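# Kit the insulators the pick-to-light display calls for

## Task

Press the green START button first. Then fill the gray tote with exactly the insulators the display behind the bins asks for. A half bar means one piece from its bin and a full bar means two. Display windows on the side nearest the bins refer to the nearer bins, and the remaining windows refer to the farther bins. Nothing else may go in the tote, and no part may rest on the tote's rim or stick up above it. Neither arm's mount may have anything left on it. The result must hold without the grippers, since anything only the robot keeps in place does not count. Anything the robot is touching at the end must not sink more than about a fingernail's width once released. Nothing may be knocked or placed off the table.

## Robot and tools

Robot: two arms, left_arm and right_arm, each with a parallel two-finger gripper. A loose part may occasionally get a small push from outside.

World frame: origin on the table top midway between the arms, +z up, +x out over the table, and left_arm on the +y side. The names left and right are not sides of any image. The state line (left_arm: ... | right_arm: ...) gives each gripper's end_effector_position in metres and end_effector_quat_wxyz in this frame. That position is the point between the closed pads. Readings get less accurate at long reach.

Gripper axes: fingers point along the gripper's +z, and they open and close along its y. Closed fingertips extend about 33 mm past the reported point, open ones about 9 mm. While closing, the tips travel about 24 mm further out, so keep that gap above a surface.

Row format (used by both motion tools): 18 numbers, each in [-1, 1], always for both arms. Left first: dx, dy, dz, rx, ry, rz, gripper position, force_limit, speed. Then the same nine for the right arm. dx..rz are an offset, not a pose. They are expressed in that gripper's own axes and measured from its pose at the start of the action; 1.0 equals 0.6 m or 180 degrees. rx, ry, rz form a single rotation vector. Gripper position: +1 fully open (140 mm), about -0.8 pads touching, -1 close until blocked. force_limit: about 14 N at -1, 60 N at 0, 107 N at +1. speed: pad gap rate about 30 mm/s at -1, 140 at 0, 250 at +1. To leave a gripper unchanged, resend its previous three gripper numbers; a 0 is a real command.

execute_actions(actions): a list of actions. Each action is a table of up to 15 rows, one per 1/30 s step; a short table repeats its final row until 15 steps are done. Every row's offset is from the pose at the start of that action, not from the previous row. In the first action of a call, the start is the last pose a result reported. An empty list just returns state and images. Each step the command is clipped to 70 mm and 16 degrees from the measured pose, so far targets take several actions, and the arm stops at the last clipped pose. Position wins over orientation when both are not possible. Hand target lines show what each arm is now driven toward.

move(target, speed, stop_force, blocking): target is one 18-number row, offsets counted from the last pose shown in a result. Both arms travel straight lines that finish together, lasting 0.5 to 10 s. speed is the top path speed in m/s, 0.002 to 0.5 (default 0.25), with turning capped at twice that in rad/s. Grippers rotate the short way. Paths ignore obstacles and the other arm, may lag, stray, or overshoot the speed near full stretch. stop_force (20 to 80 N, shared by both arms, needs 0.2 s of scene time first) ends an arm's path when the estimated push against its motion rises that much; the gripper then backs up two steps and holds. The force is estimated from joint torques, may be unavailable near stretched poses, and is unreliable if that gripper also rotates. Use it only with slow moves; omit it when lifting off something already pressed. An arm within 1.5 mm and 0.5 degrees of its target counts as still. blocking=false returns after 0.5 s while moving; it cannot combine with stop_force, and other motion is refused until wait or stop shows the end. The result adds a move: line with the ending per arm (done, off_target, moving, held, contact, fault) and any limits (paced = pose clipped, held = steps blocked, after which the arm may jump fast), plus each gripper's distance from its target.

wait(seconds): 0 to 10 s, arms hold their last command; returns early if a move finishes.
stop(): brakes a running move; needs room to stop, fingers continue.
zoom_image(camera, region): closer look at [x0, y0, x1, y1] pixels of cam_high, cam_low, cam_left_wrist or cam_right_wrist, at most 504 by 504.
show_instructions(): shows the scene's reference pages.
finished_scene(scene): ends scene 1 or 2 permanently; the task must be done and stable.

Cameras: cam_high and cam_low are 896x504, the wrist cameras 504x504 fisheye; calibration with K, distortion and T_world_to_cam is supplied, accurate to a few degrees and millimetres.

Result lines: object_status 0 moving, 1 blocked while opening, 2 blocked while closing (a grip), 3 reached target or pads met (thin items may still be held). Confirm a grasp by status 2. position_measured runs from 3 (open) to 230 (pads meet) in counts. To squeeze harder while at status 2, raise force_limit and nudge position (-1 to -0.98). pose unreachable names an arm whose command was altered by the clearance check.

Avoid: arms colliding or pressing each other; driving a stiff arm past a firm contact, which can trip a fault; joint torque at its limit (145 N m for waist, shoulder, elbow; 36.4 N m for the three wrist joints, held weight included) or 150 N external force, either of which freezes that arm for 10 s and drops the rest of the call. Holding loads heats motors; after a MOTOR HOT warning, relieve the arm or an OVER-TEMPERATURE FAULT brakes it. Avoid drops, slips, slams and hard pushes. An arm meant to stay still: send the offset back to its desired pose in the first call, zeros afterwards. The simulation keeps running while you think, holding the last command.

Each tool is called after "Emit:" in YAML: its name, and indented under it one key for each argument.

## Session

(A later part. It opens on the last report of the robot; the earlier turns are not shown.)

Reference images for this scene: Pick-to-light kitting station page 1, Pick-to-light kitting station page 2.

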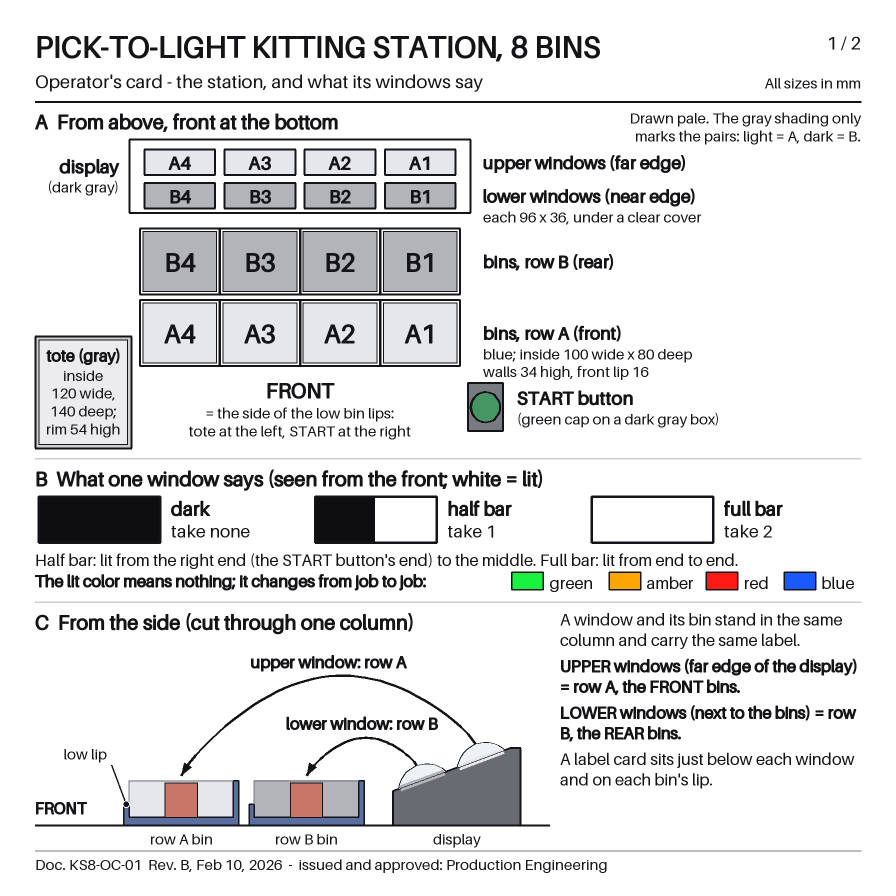

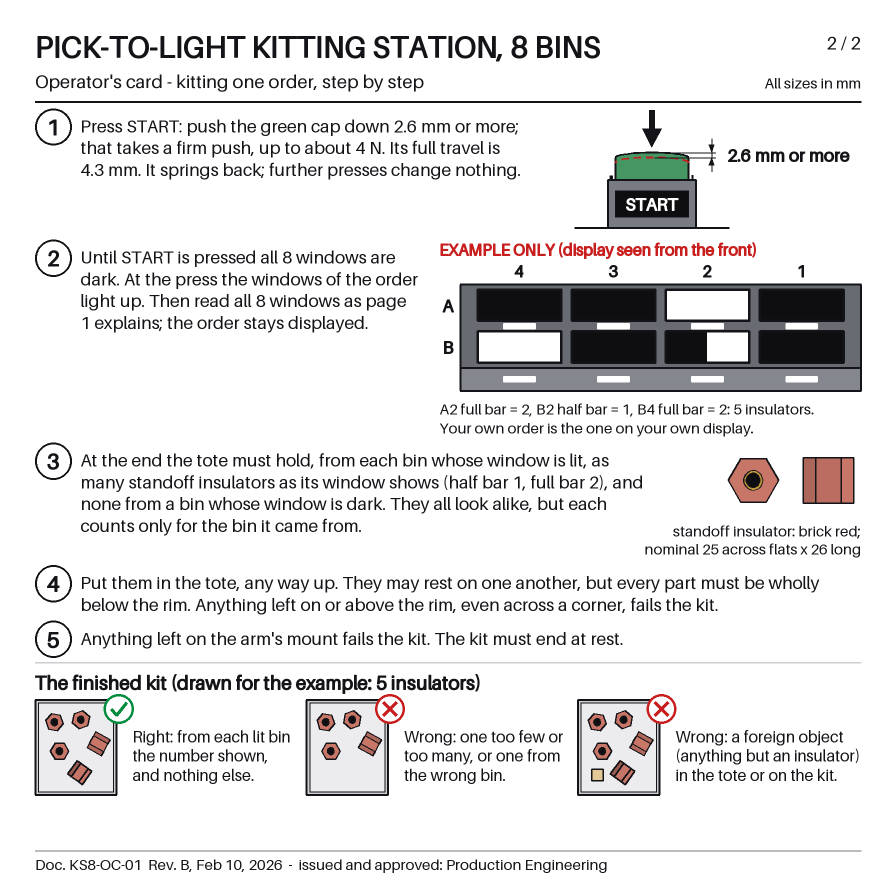

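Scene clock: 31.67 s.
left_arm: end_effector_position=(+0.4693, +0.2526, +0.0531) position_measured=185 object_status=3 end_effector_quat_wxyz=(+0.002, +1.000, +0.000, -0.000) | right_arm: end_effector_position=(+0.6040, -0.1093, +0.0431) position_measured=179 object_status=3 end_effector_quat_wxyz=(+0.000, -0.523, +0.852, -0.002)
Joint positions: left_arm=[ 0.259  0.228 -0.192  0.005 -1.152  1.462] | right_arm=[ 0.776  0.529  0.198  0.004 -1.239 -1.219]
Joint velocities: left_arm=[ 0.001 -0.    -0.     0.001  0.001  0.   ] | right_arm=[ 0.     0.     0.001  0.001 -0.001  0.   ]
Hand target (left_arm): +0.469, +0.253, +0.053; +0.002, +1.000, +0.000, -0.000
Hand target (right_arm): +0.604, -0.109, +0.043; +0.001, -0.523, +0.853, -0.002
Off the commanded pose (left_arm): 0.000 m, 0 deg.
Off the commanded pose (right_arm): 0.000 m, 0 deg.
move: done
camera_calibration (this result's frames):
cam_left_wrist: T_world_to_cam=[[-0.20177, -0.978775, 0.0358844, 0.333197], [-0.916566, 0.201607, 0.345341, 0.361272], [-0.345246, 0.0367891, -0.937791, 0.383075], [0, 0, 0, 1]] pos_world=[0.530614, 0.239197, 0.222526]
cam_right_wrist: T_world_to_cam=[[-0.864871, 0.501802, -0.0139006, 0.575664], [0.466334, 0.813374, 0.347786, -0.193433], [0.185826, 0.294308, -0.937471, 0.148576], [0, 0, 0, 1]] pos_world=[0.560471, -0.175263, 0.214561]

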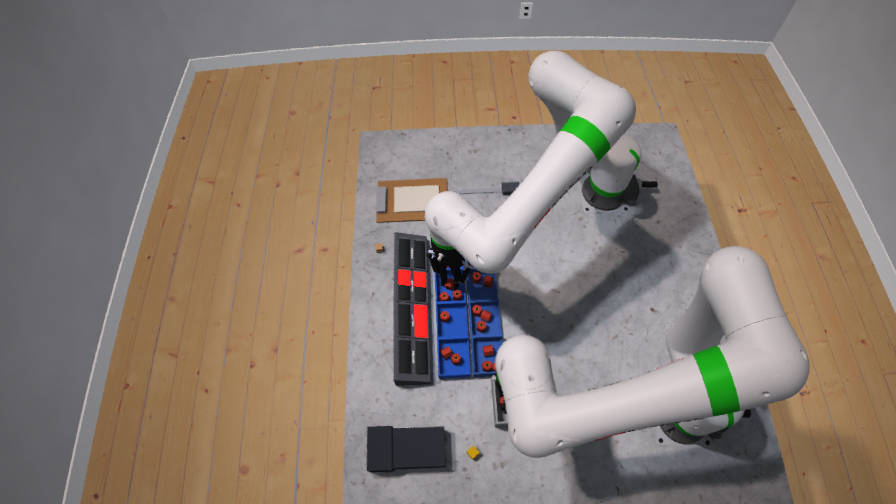

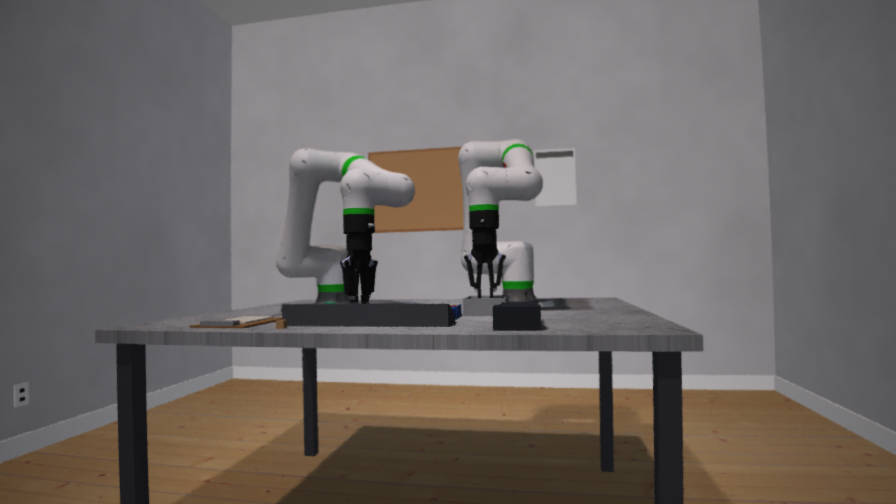

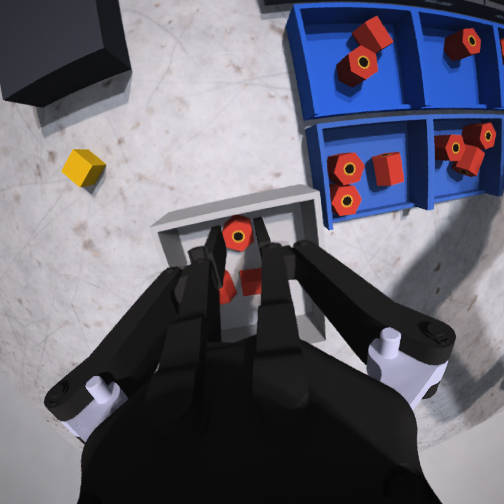

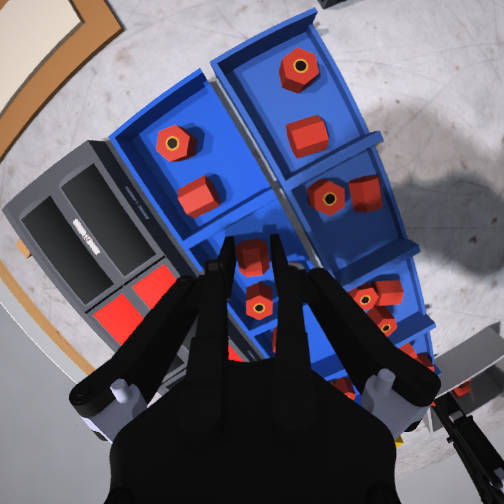

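Close right while lifting left; then lift right while left starts retreating.

Emit:
move:
  target: [0,0,-0.085,0,0,0,-0.44,-0.4,0,0,0,0,0,0,0,-1,-0.5,0]
  speed: 0.15

Emit:
move:
  target: [-0.15,-0.2,-0.05,0,0,0,-0.44,-0.4,0,0,0,-0.08,0,0,0,-1,-0.5,0]
  speed: 0.3

Scene clock: 32.53 s.
left_arm: end_effector_position=(+0.4691, +0.2527, +0.1042) position_measured=185 object_status=3 end_effector_quat_wxyz=(+0.002, +1.000, +0.000, -0.000) | right_arm: end_effector_position=(+0.6040, -0.1093, +0.0431) position_measured=190 object_status=2 end_effector_quat_wxyz=(+0.001, -0.523, +0.852, -0.002)
Joint positions: left_arm=[ 0.26   0.183 -0.119  0.005 -1.27   1.462] | right_arm=[ 0.776  0.529  0.198  0.004 -1.239 -1.219]
Joint velocities: left_arm=[-0.001  0.001  0.    -0.001 -0.001 -0.001] | right_arm=[ 0.    -0.    -0.     0.001  0.    -0.   ]
Hand target (left_arm): +0.469, +0.253, +0.104; +0.002, +1.000, +0.000, -0.000
Hand target (right_arm): +0.604, -0.109, +0.043; +0.000, -0.523, +0.852, -0.002
Off the commanded pose (left_arm): 0.000 m, 0 deg.
Off the commanded pose (right_arm): 0.000 m, 0 deg.
move: done
camera_calibration (this result's frames):
cam_left_wrist: T_world_to_cam=[[-0.202031, -0.978714, 0.0360749, 0.331478], [-0.916548, 0.201923, 0.345206, 0.343434], [-0.345142, 0.036678, -0.937834, 0.430896], [0, 0, 0, 1]] pos_world=[0.530463, 0.239271, 0.273596]
cam_right_wrist: T_world_to_cam=[[-0.864872, 0.5018, -0.0139144, 0.57567], [0.466324, 0.813371, 0.347807, -0.193436], [0.185847, 0.29432, -0.937463, 0.148562], [0, 0, 0, 1]] pos_world=[0.560475, -0.175261, 0.21456]

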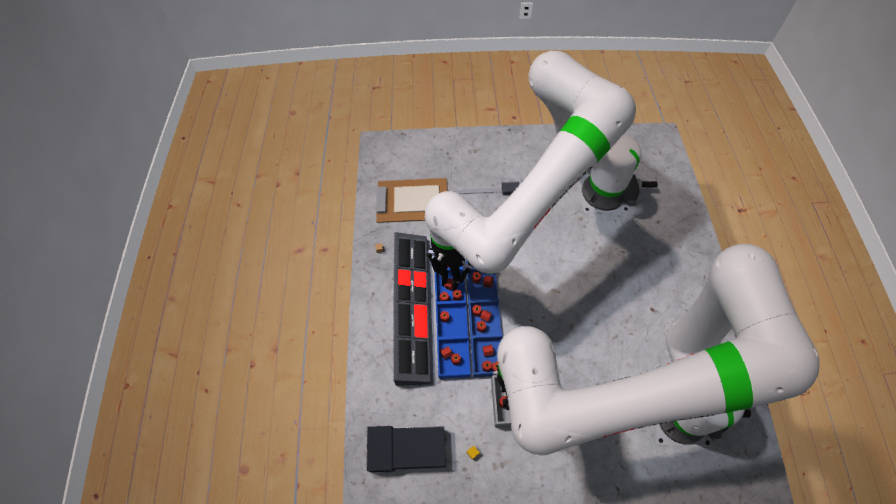

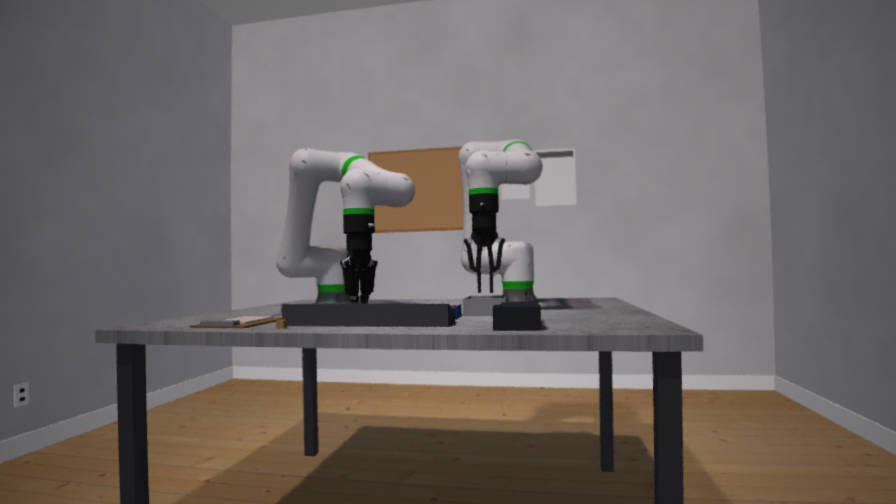

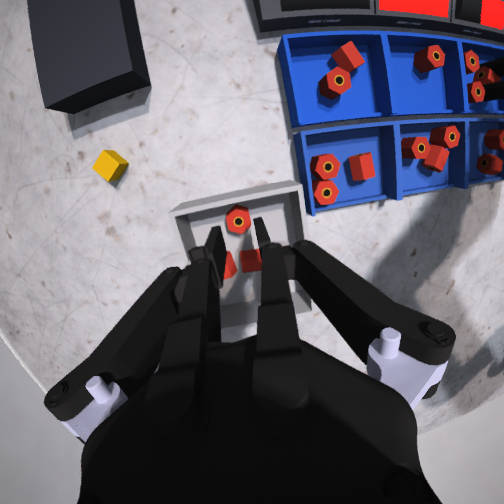

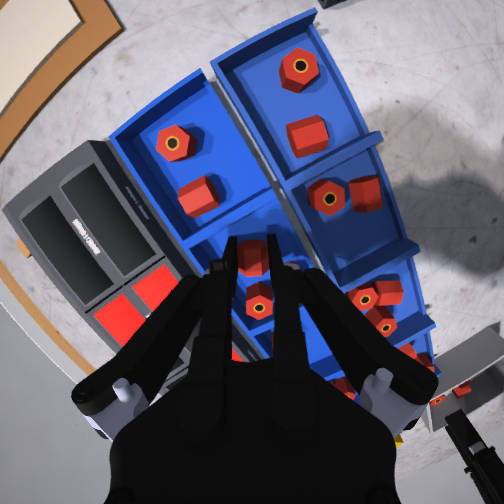

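Scene clock: 33.47 s.
left_arm: end_effector_position=(+0.3797, +0.3727, +0.1336) position_measured=185 object_status=3 end_effector_quat_wxyz=(+0.002, +1.000, -0.000, -0.000) | right_arm: end_effector_position=(+0.6039, -0.1092, +0.0912) position_measured=190 object_status=2 end_effector_quat_wxyz=(+0.001, -0.523, +0.853, -0.002)
Joint positions: left_arm=[ 0.58  -0.071 -0.317  0.004 -1.328  1.141] | right_arm=[ 0.777  0.496  0.264  0.004 -1.339 -1.218]
Joint velocities: left_arm=[ 0.001 -0.003 -0.001  0.    -0.002 -0.001] | right_arm=[ 0.     0.001  0.001  0.002  0.    -0.   ]
Hand target (left_arm): +0.380, +0.373, +0.134; +0.002, +1.000, -0.000, -0.000
Hand target (right_arm): +0.604, -0.109, +0.091; +0.001, -0.523, +0.853, -0.002
Off the commanded pose (left_arm): 0.001 m, 0 deg.
Off the commanded pose (right_arm): 0.000 m, 0 deg.
move: done
camera_calibration (this result's frames):
cam_left_wrist: T_world_to_cam=[[-0.202222, -0.978681, 0.0359256, 0.429898], [-0.916705, 0.20207, 0.344701, 0.227158], [-0.344612, 0.036773, -0.938025, 0.42295], [0, 0, 0, 1]] pos_world=[0.440926, 0.359278, 0.302991]
cam_right_wrist: T_world_to_cam=[[-0.864835, 0.50186, -0.0140436, 0.576202], [0.466343, 0.813362, 0.347802, -0.210168], [0.185971, 0.294243, -0.937463, 0.19354], [0, 0, 0, 1]] pos_world=[0.560337, -0.175178, 0.262626]

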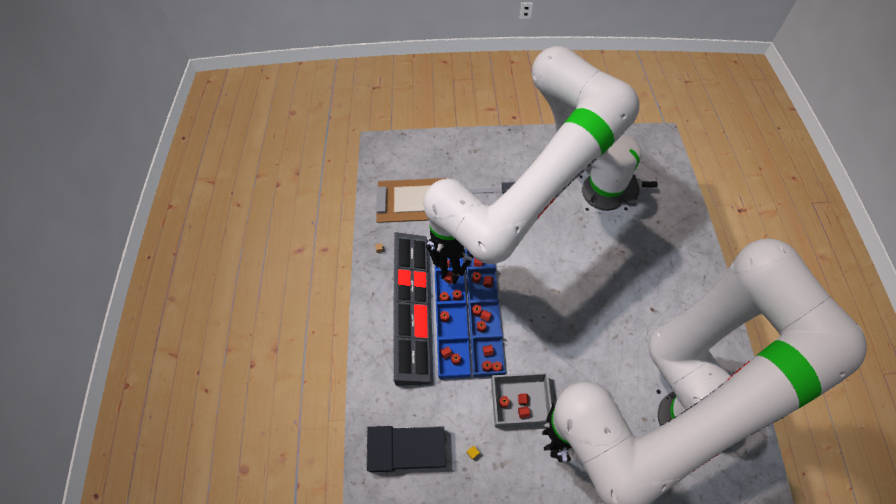

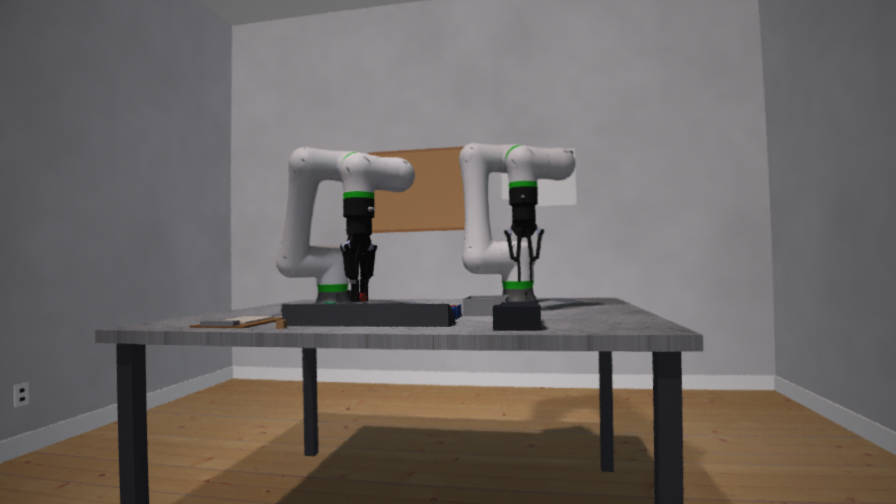

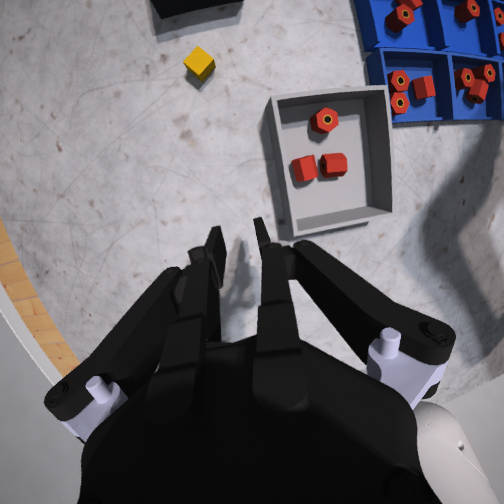

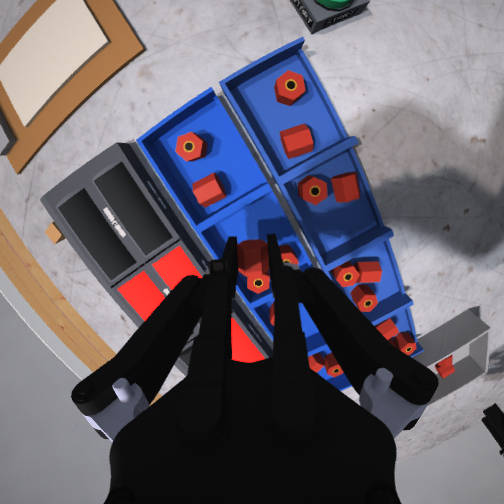

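Emit:
move:
  target: [-0.266,-0.362,-0.077,0,0,0,-0.44,-0.4,0,-0.336,0.515,-0.045,0,0,-0.15,-1,-0.5,0]
  speed: 0.3

Emit:
zoom_image:
  camera: "cam_right_wrist"
  region: [150,130,350,330]

Scene clock: 35.37 s.
left_arm: end_effector_position=(+0.2216, +0.5901, +0.1791) position_measured=185 object_status=3 end_effector_quat_wxyz=(+0.002, +1.000, -0.000, +0.000) | right_arm: end_effector_position=(+0.4186, +0.2103, +0.1169) position_measured=190 object_status=2 end_effector_quat_wxyz=(-0.000, +0.707, -0.707, +0.001)
Joint positions: left_arm=[ 1.33  -0.226 -0.341  0.002 -1.459  0.392] | right_arm=[ 1.274  0.786  0.782  0.002 -1.568 -1.244]
Joint velocities: left_arm=[ 0.    -0.001  0.     0.002  0.001 -0.001] | right_arm=[-0.     0.001 -0.    -0.002  0.001 -0.   ]
Hand target (left_arm): +0.222, +0.590, +0.179; +0.002, +1.000, -0.000, +0.000
Hand target (right_arm): +0.419, +0.210, +0.117; -0.000, +0.707, -0.707, +0.001
Off the commanded pose (left_arm): 0.002 m, 0 deg.
Off the commanded pose (right_arm): 0.001 m, 0 deg.
move: done
camera_calibration (this result's frames):
cam_left_wrist: T_world_to_cam=[[-0.202557, -0.978651, 0.034833, 0.609356], [-0.917038, 0.202042, 0.343831, 0.0228709], [-0.343528, 0.037702, -0.938385, 0.40244], [0, 0, 0, 1]] pos_world=[0.282652, 0.576553, 0.348554]
cam_right_wrist: T_world_to_cam=[[-0.998437, 0.0546599, -0.0116275, 0.405661], [0.0472276, 0.936559, 0.347314, -0.243022], [0.029874, 0.346222, -0.937677, 0.212496], [0, 0, 0, 1]] pos_world=[0.410157, 0.13186, 0.288375]

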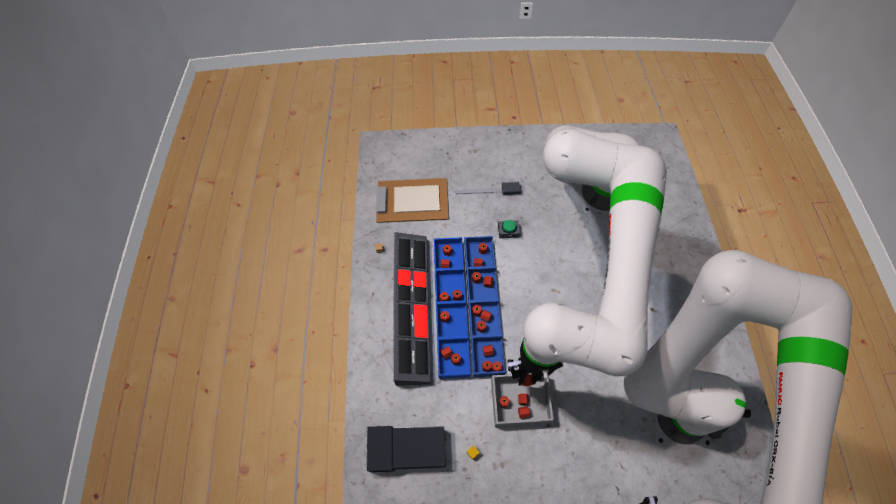

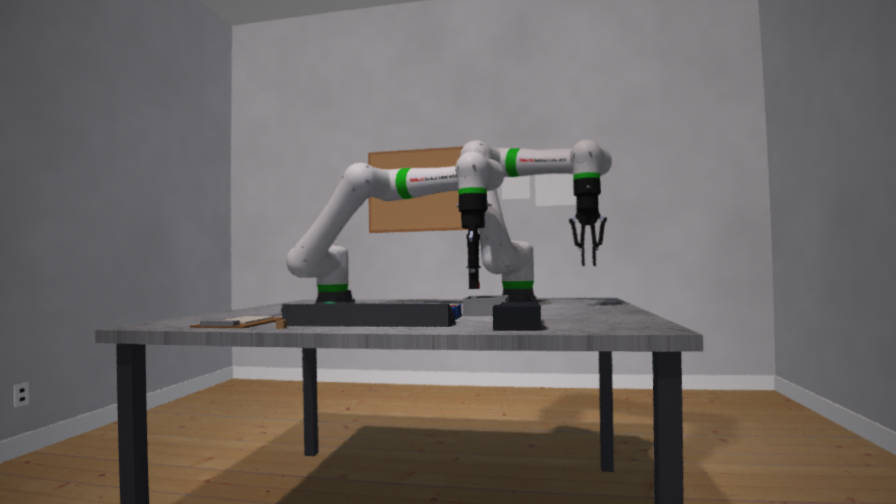

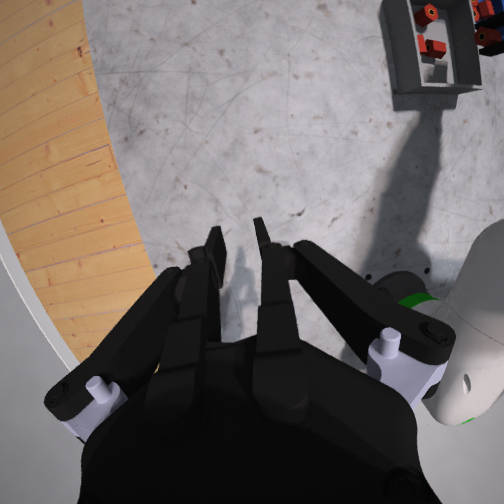

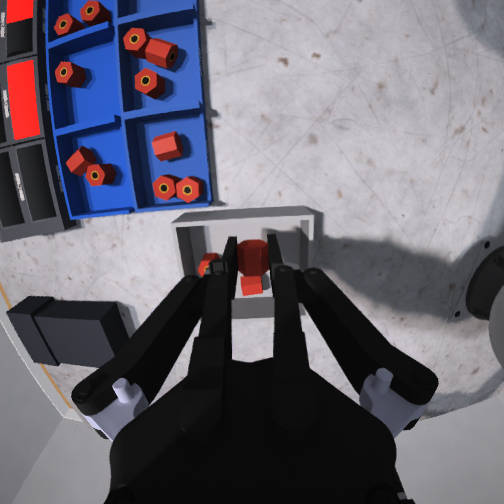

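Region (150, 130, 350, 330) of cam_right_wrist's 504x504 image, scaled by 2.520, with more detail than that image has.

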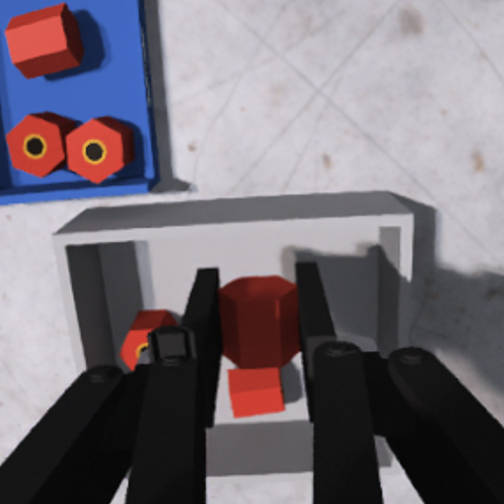

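Emit:
move:
  target: [0,0,0,0,0,0,-0.44,-0.4,0,0,0,0.065,0,0,0,-1,-0.5,0]
  speed: 0.08

Emit:
zoom_image:
  camera: "cam_right_wrist"
  region: [150,130,350,330]

Scene clock: 36.33 s.
left_arm: end_effector_position=(+0.2216, +0.5902, +0.1791) position_measured=185 object_status=3 end_effector_quat_wxyz=(+0.002, +1.000, -0.000, +0.000) | right_arm: end_effector_position=(+0.4186, +0.2103, +0.0777) position_measured=190 object_status=2 end_effector_quat_wxyz=(+0.000, +0.707, -0.707, +0.001)
Joint positions: left_arm=[ 1.33  -0.226 -0.341  0.002 -1.459  0.392] | right_arm=[ 1.274  0.792  0.702  0.002 -1.481 -1.244]
Joint velocities: left_arm=[-0.     0.    -0.001 -0.001 -0.002 -0.002] | right_arm=[ 0.    -0.002 -0.     0.001  0.     0.   ]
Hand target (left_arm): +0.222, +0.590, +0.179; +0.002, +1.000, -0.000, +0.000
Hand target (right_arm): +0.419, +0.210, +0.078; -0.000, +0.707, -0.707, +0.001
Off the commanded pose (left_arm): 0.000 m, 0 deg.
Off the commanded pose (right_arm): 0.000 m, 0 deg.
move: done
camera_calibration (this result's frames):
cam_left_wrist: T_world_to_cam=[[-0.202511, -0.97866, 0.0348504, 0.609363], [-0.917046, 0.202005, 0.343833, 0.0228776], [-0.343535, 0.0376704, -0.938384, 0.402448], [0, 0, 0, 1]] pos_world=[0.282637, 0.576577, 0.348549]
cam_right_wrist: T_world_to_cam=[[-0.998445, 0.0545497, -0.0114817, 0.405251], [0.04718, 0.936623, 0.347148, -0.229365], [0.0296908, 0.346066, -0.93774, 0.175892], [0, 0, 0, 1]] pos_world=[0.41022, 0.131852, 0.249217]

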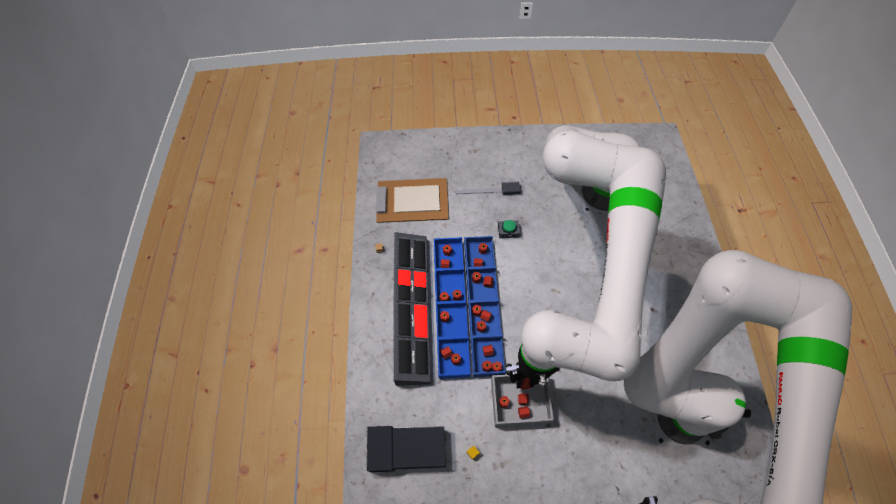

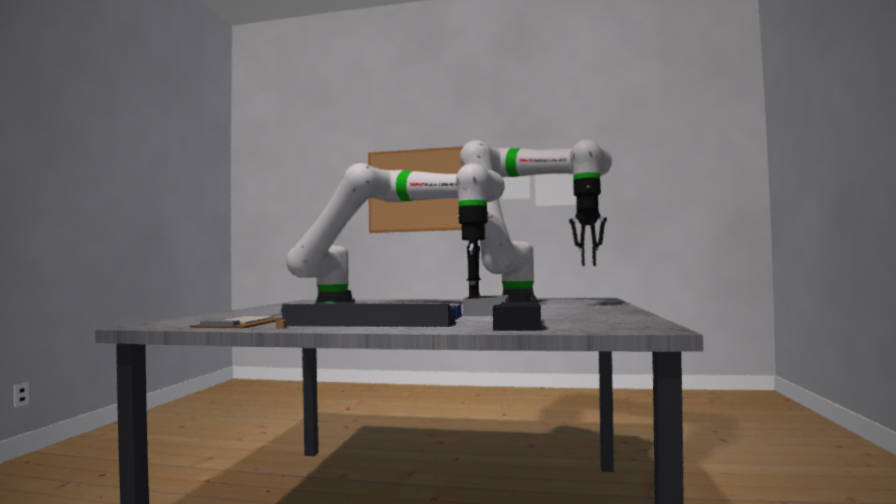

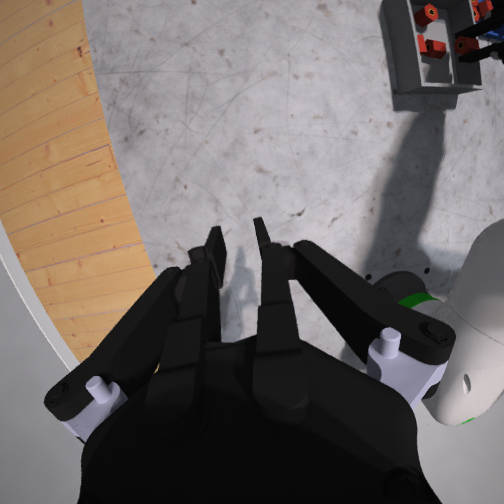

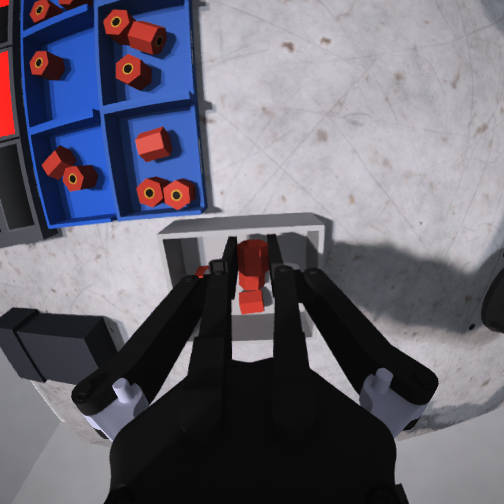

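Region (150, 130, 350, 330) of cam_right_wrist's 504x504 image, scaled by 2.520, with more detail than that image has.

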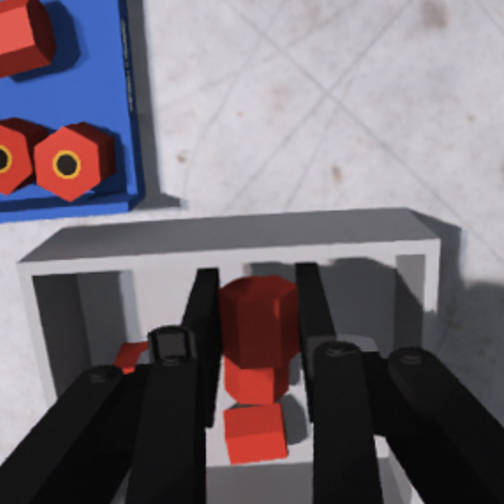

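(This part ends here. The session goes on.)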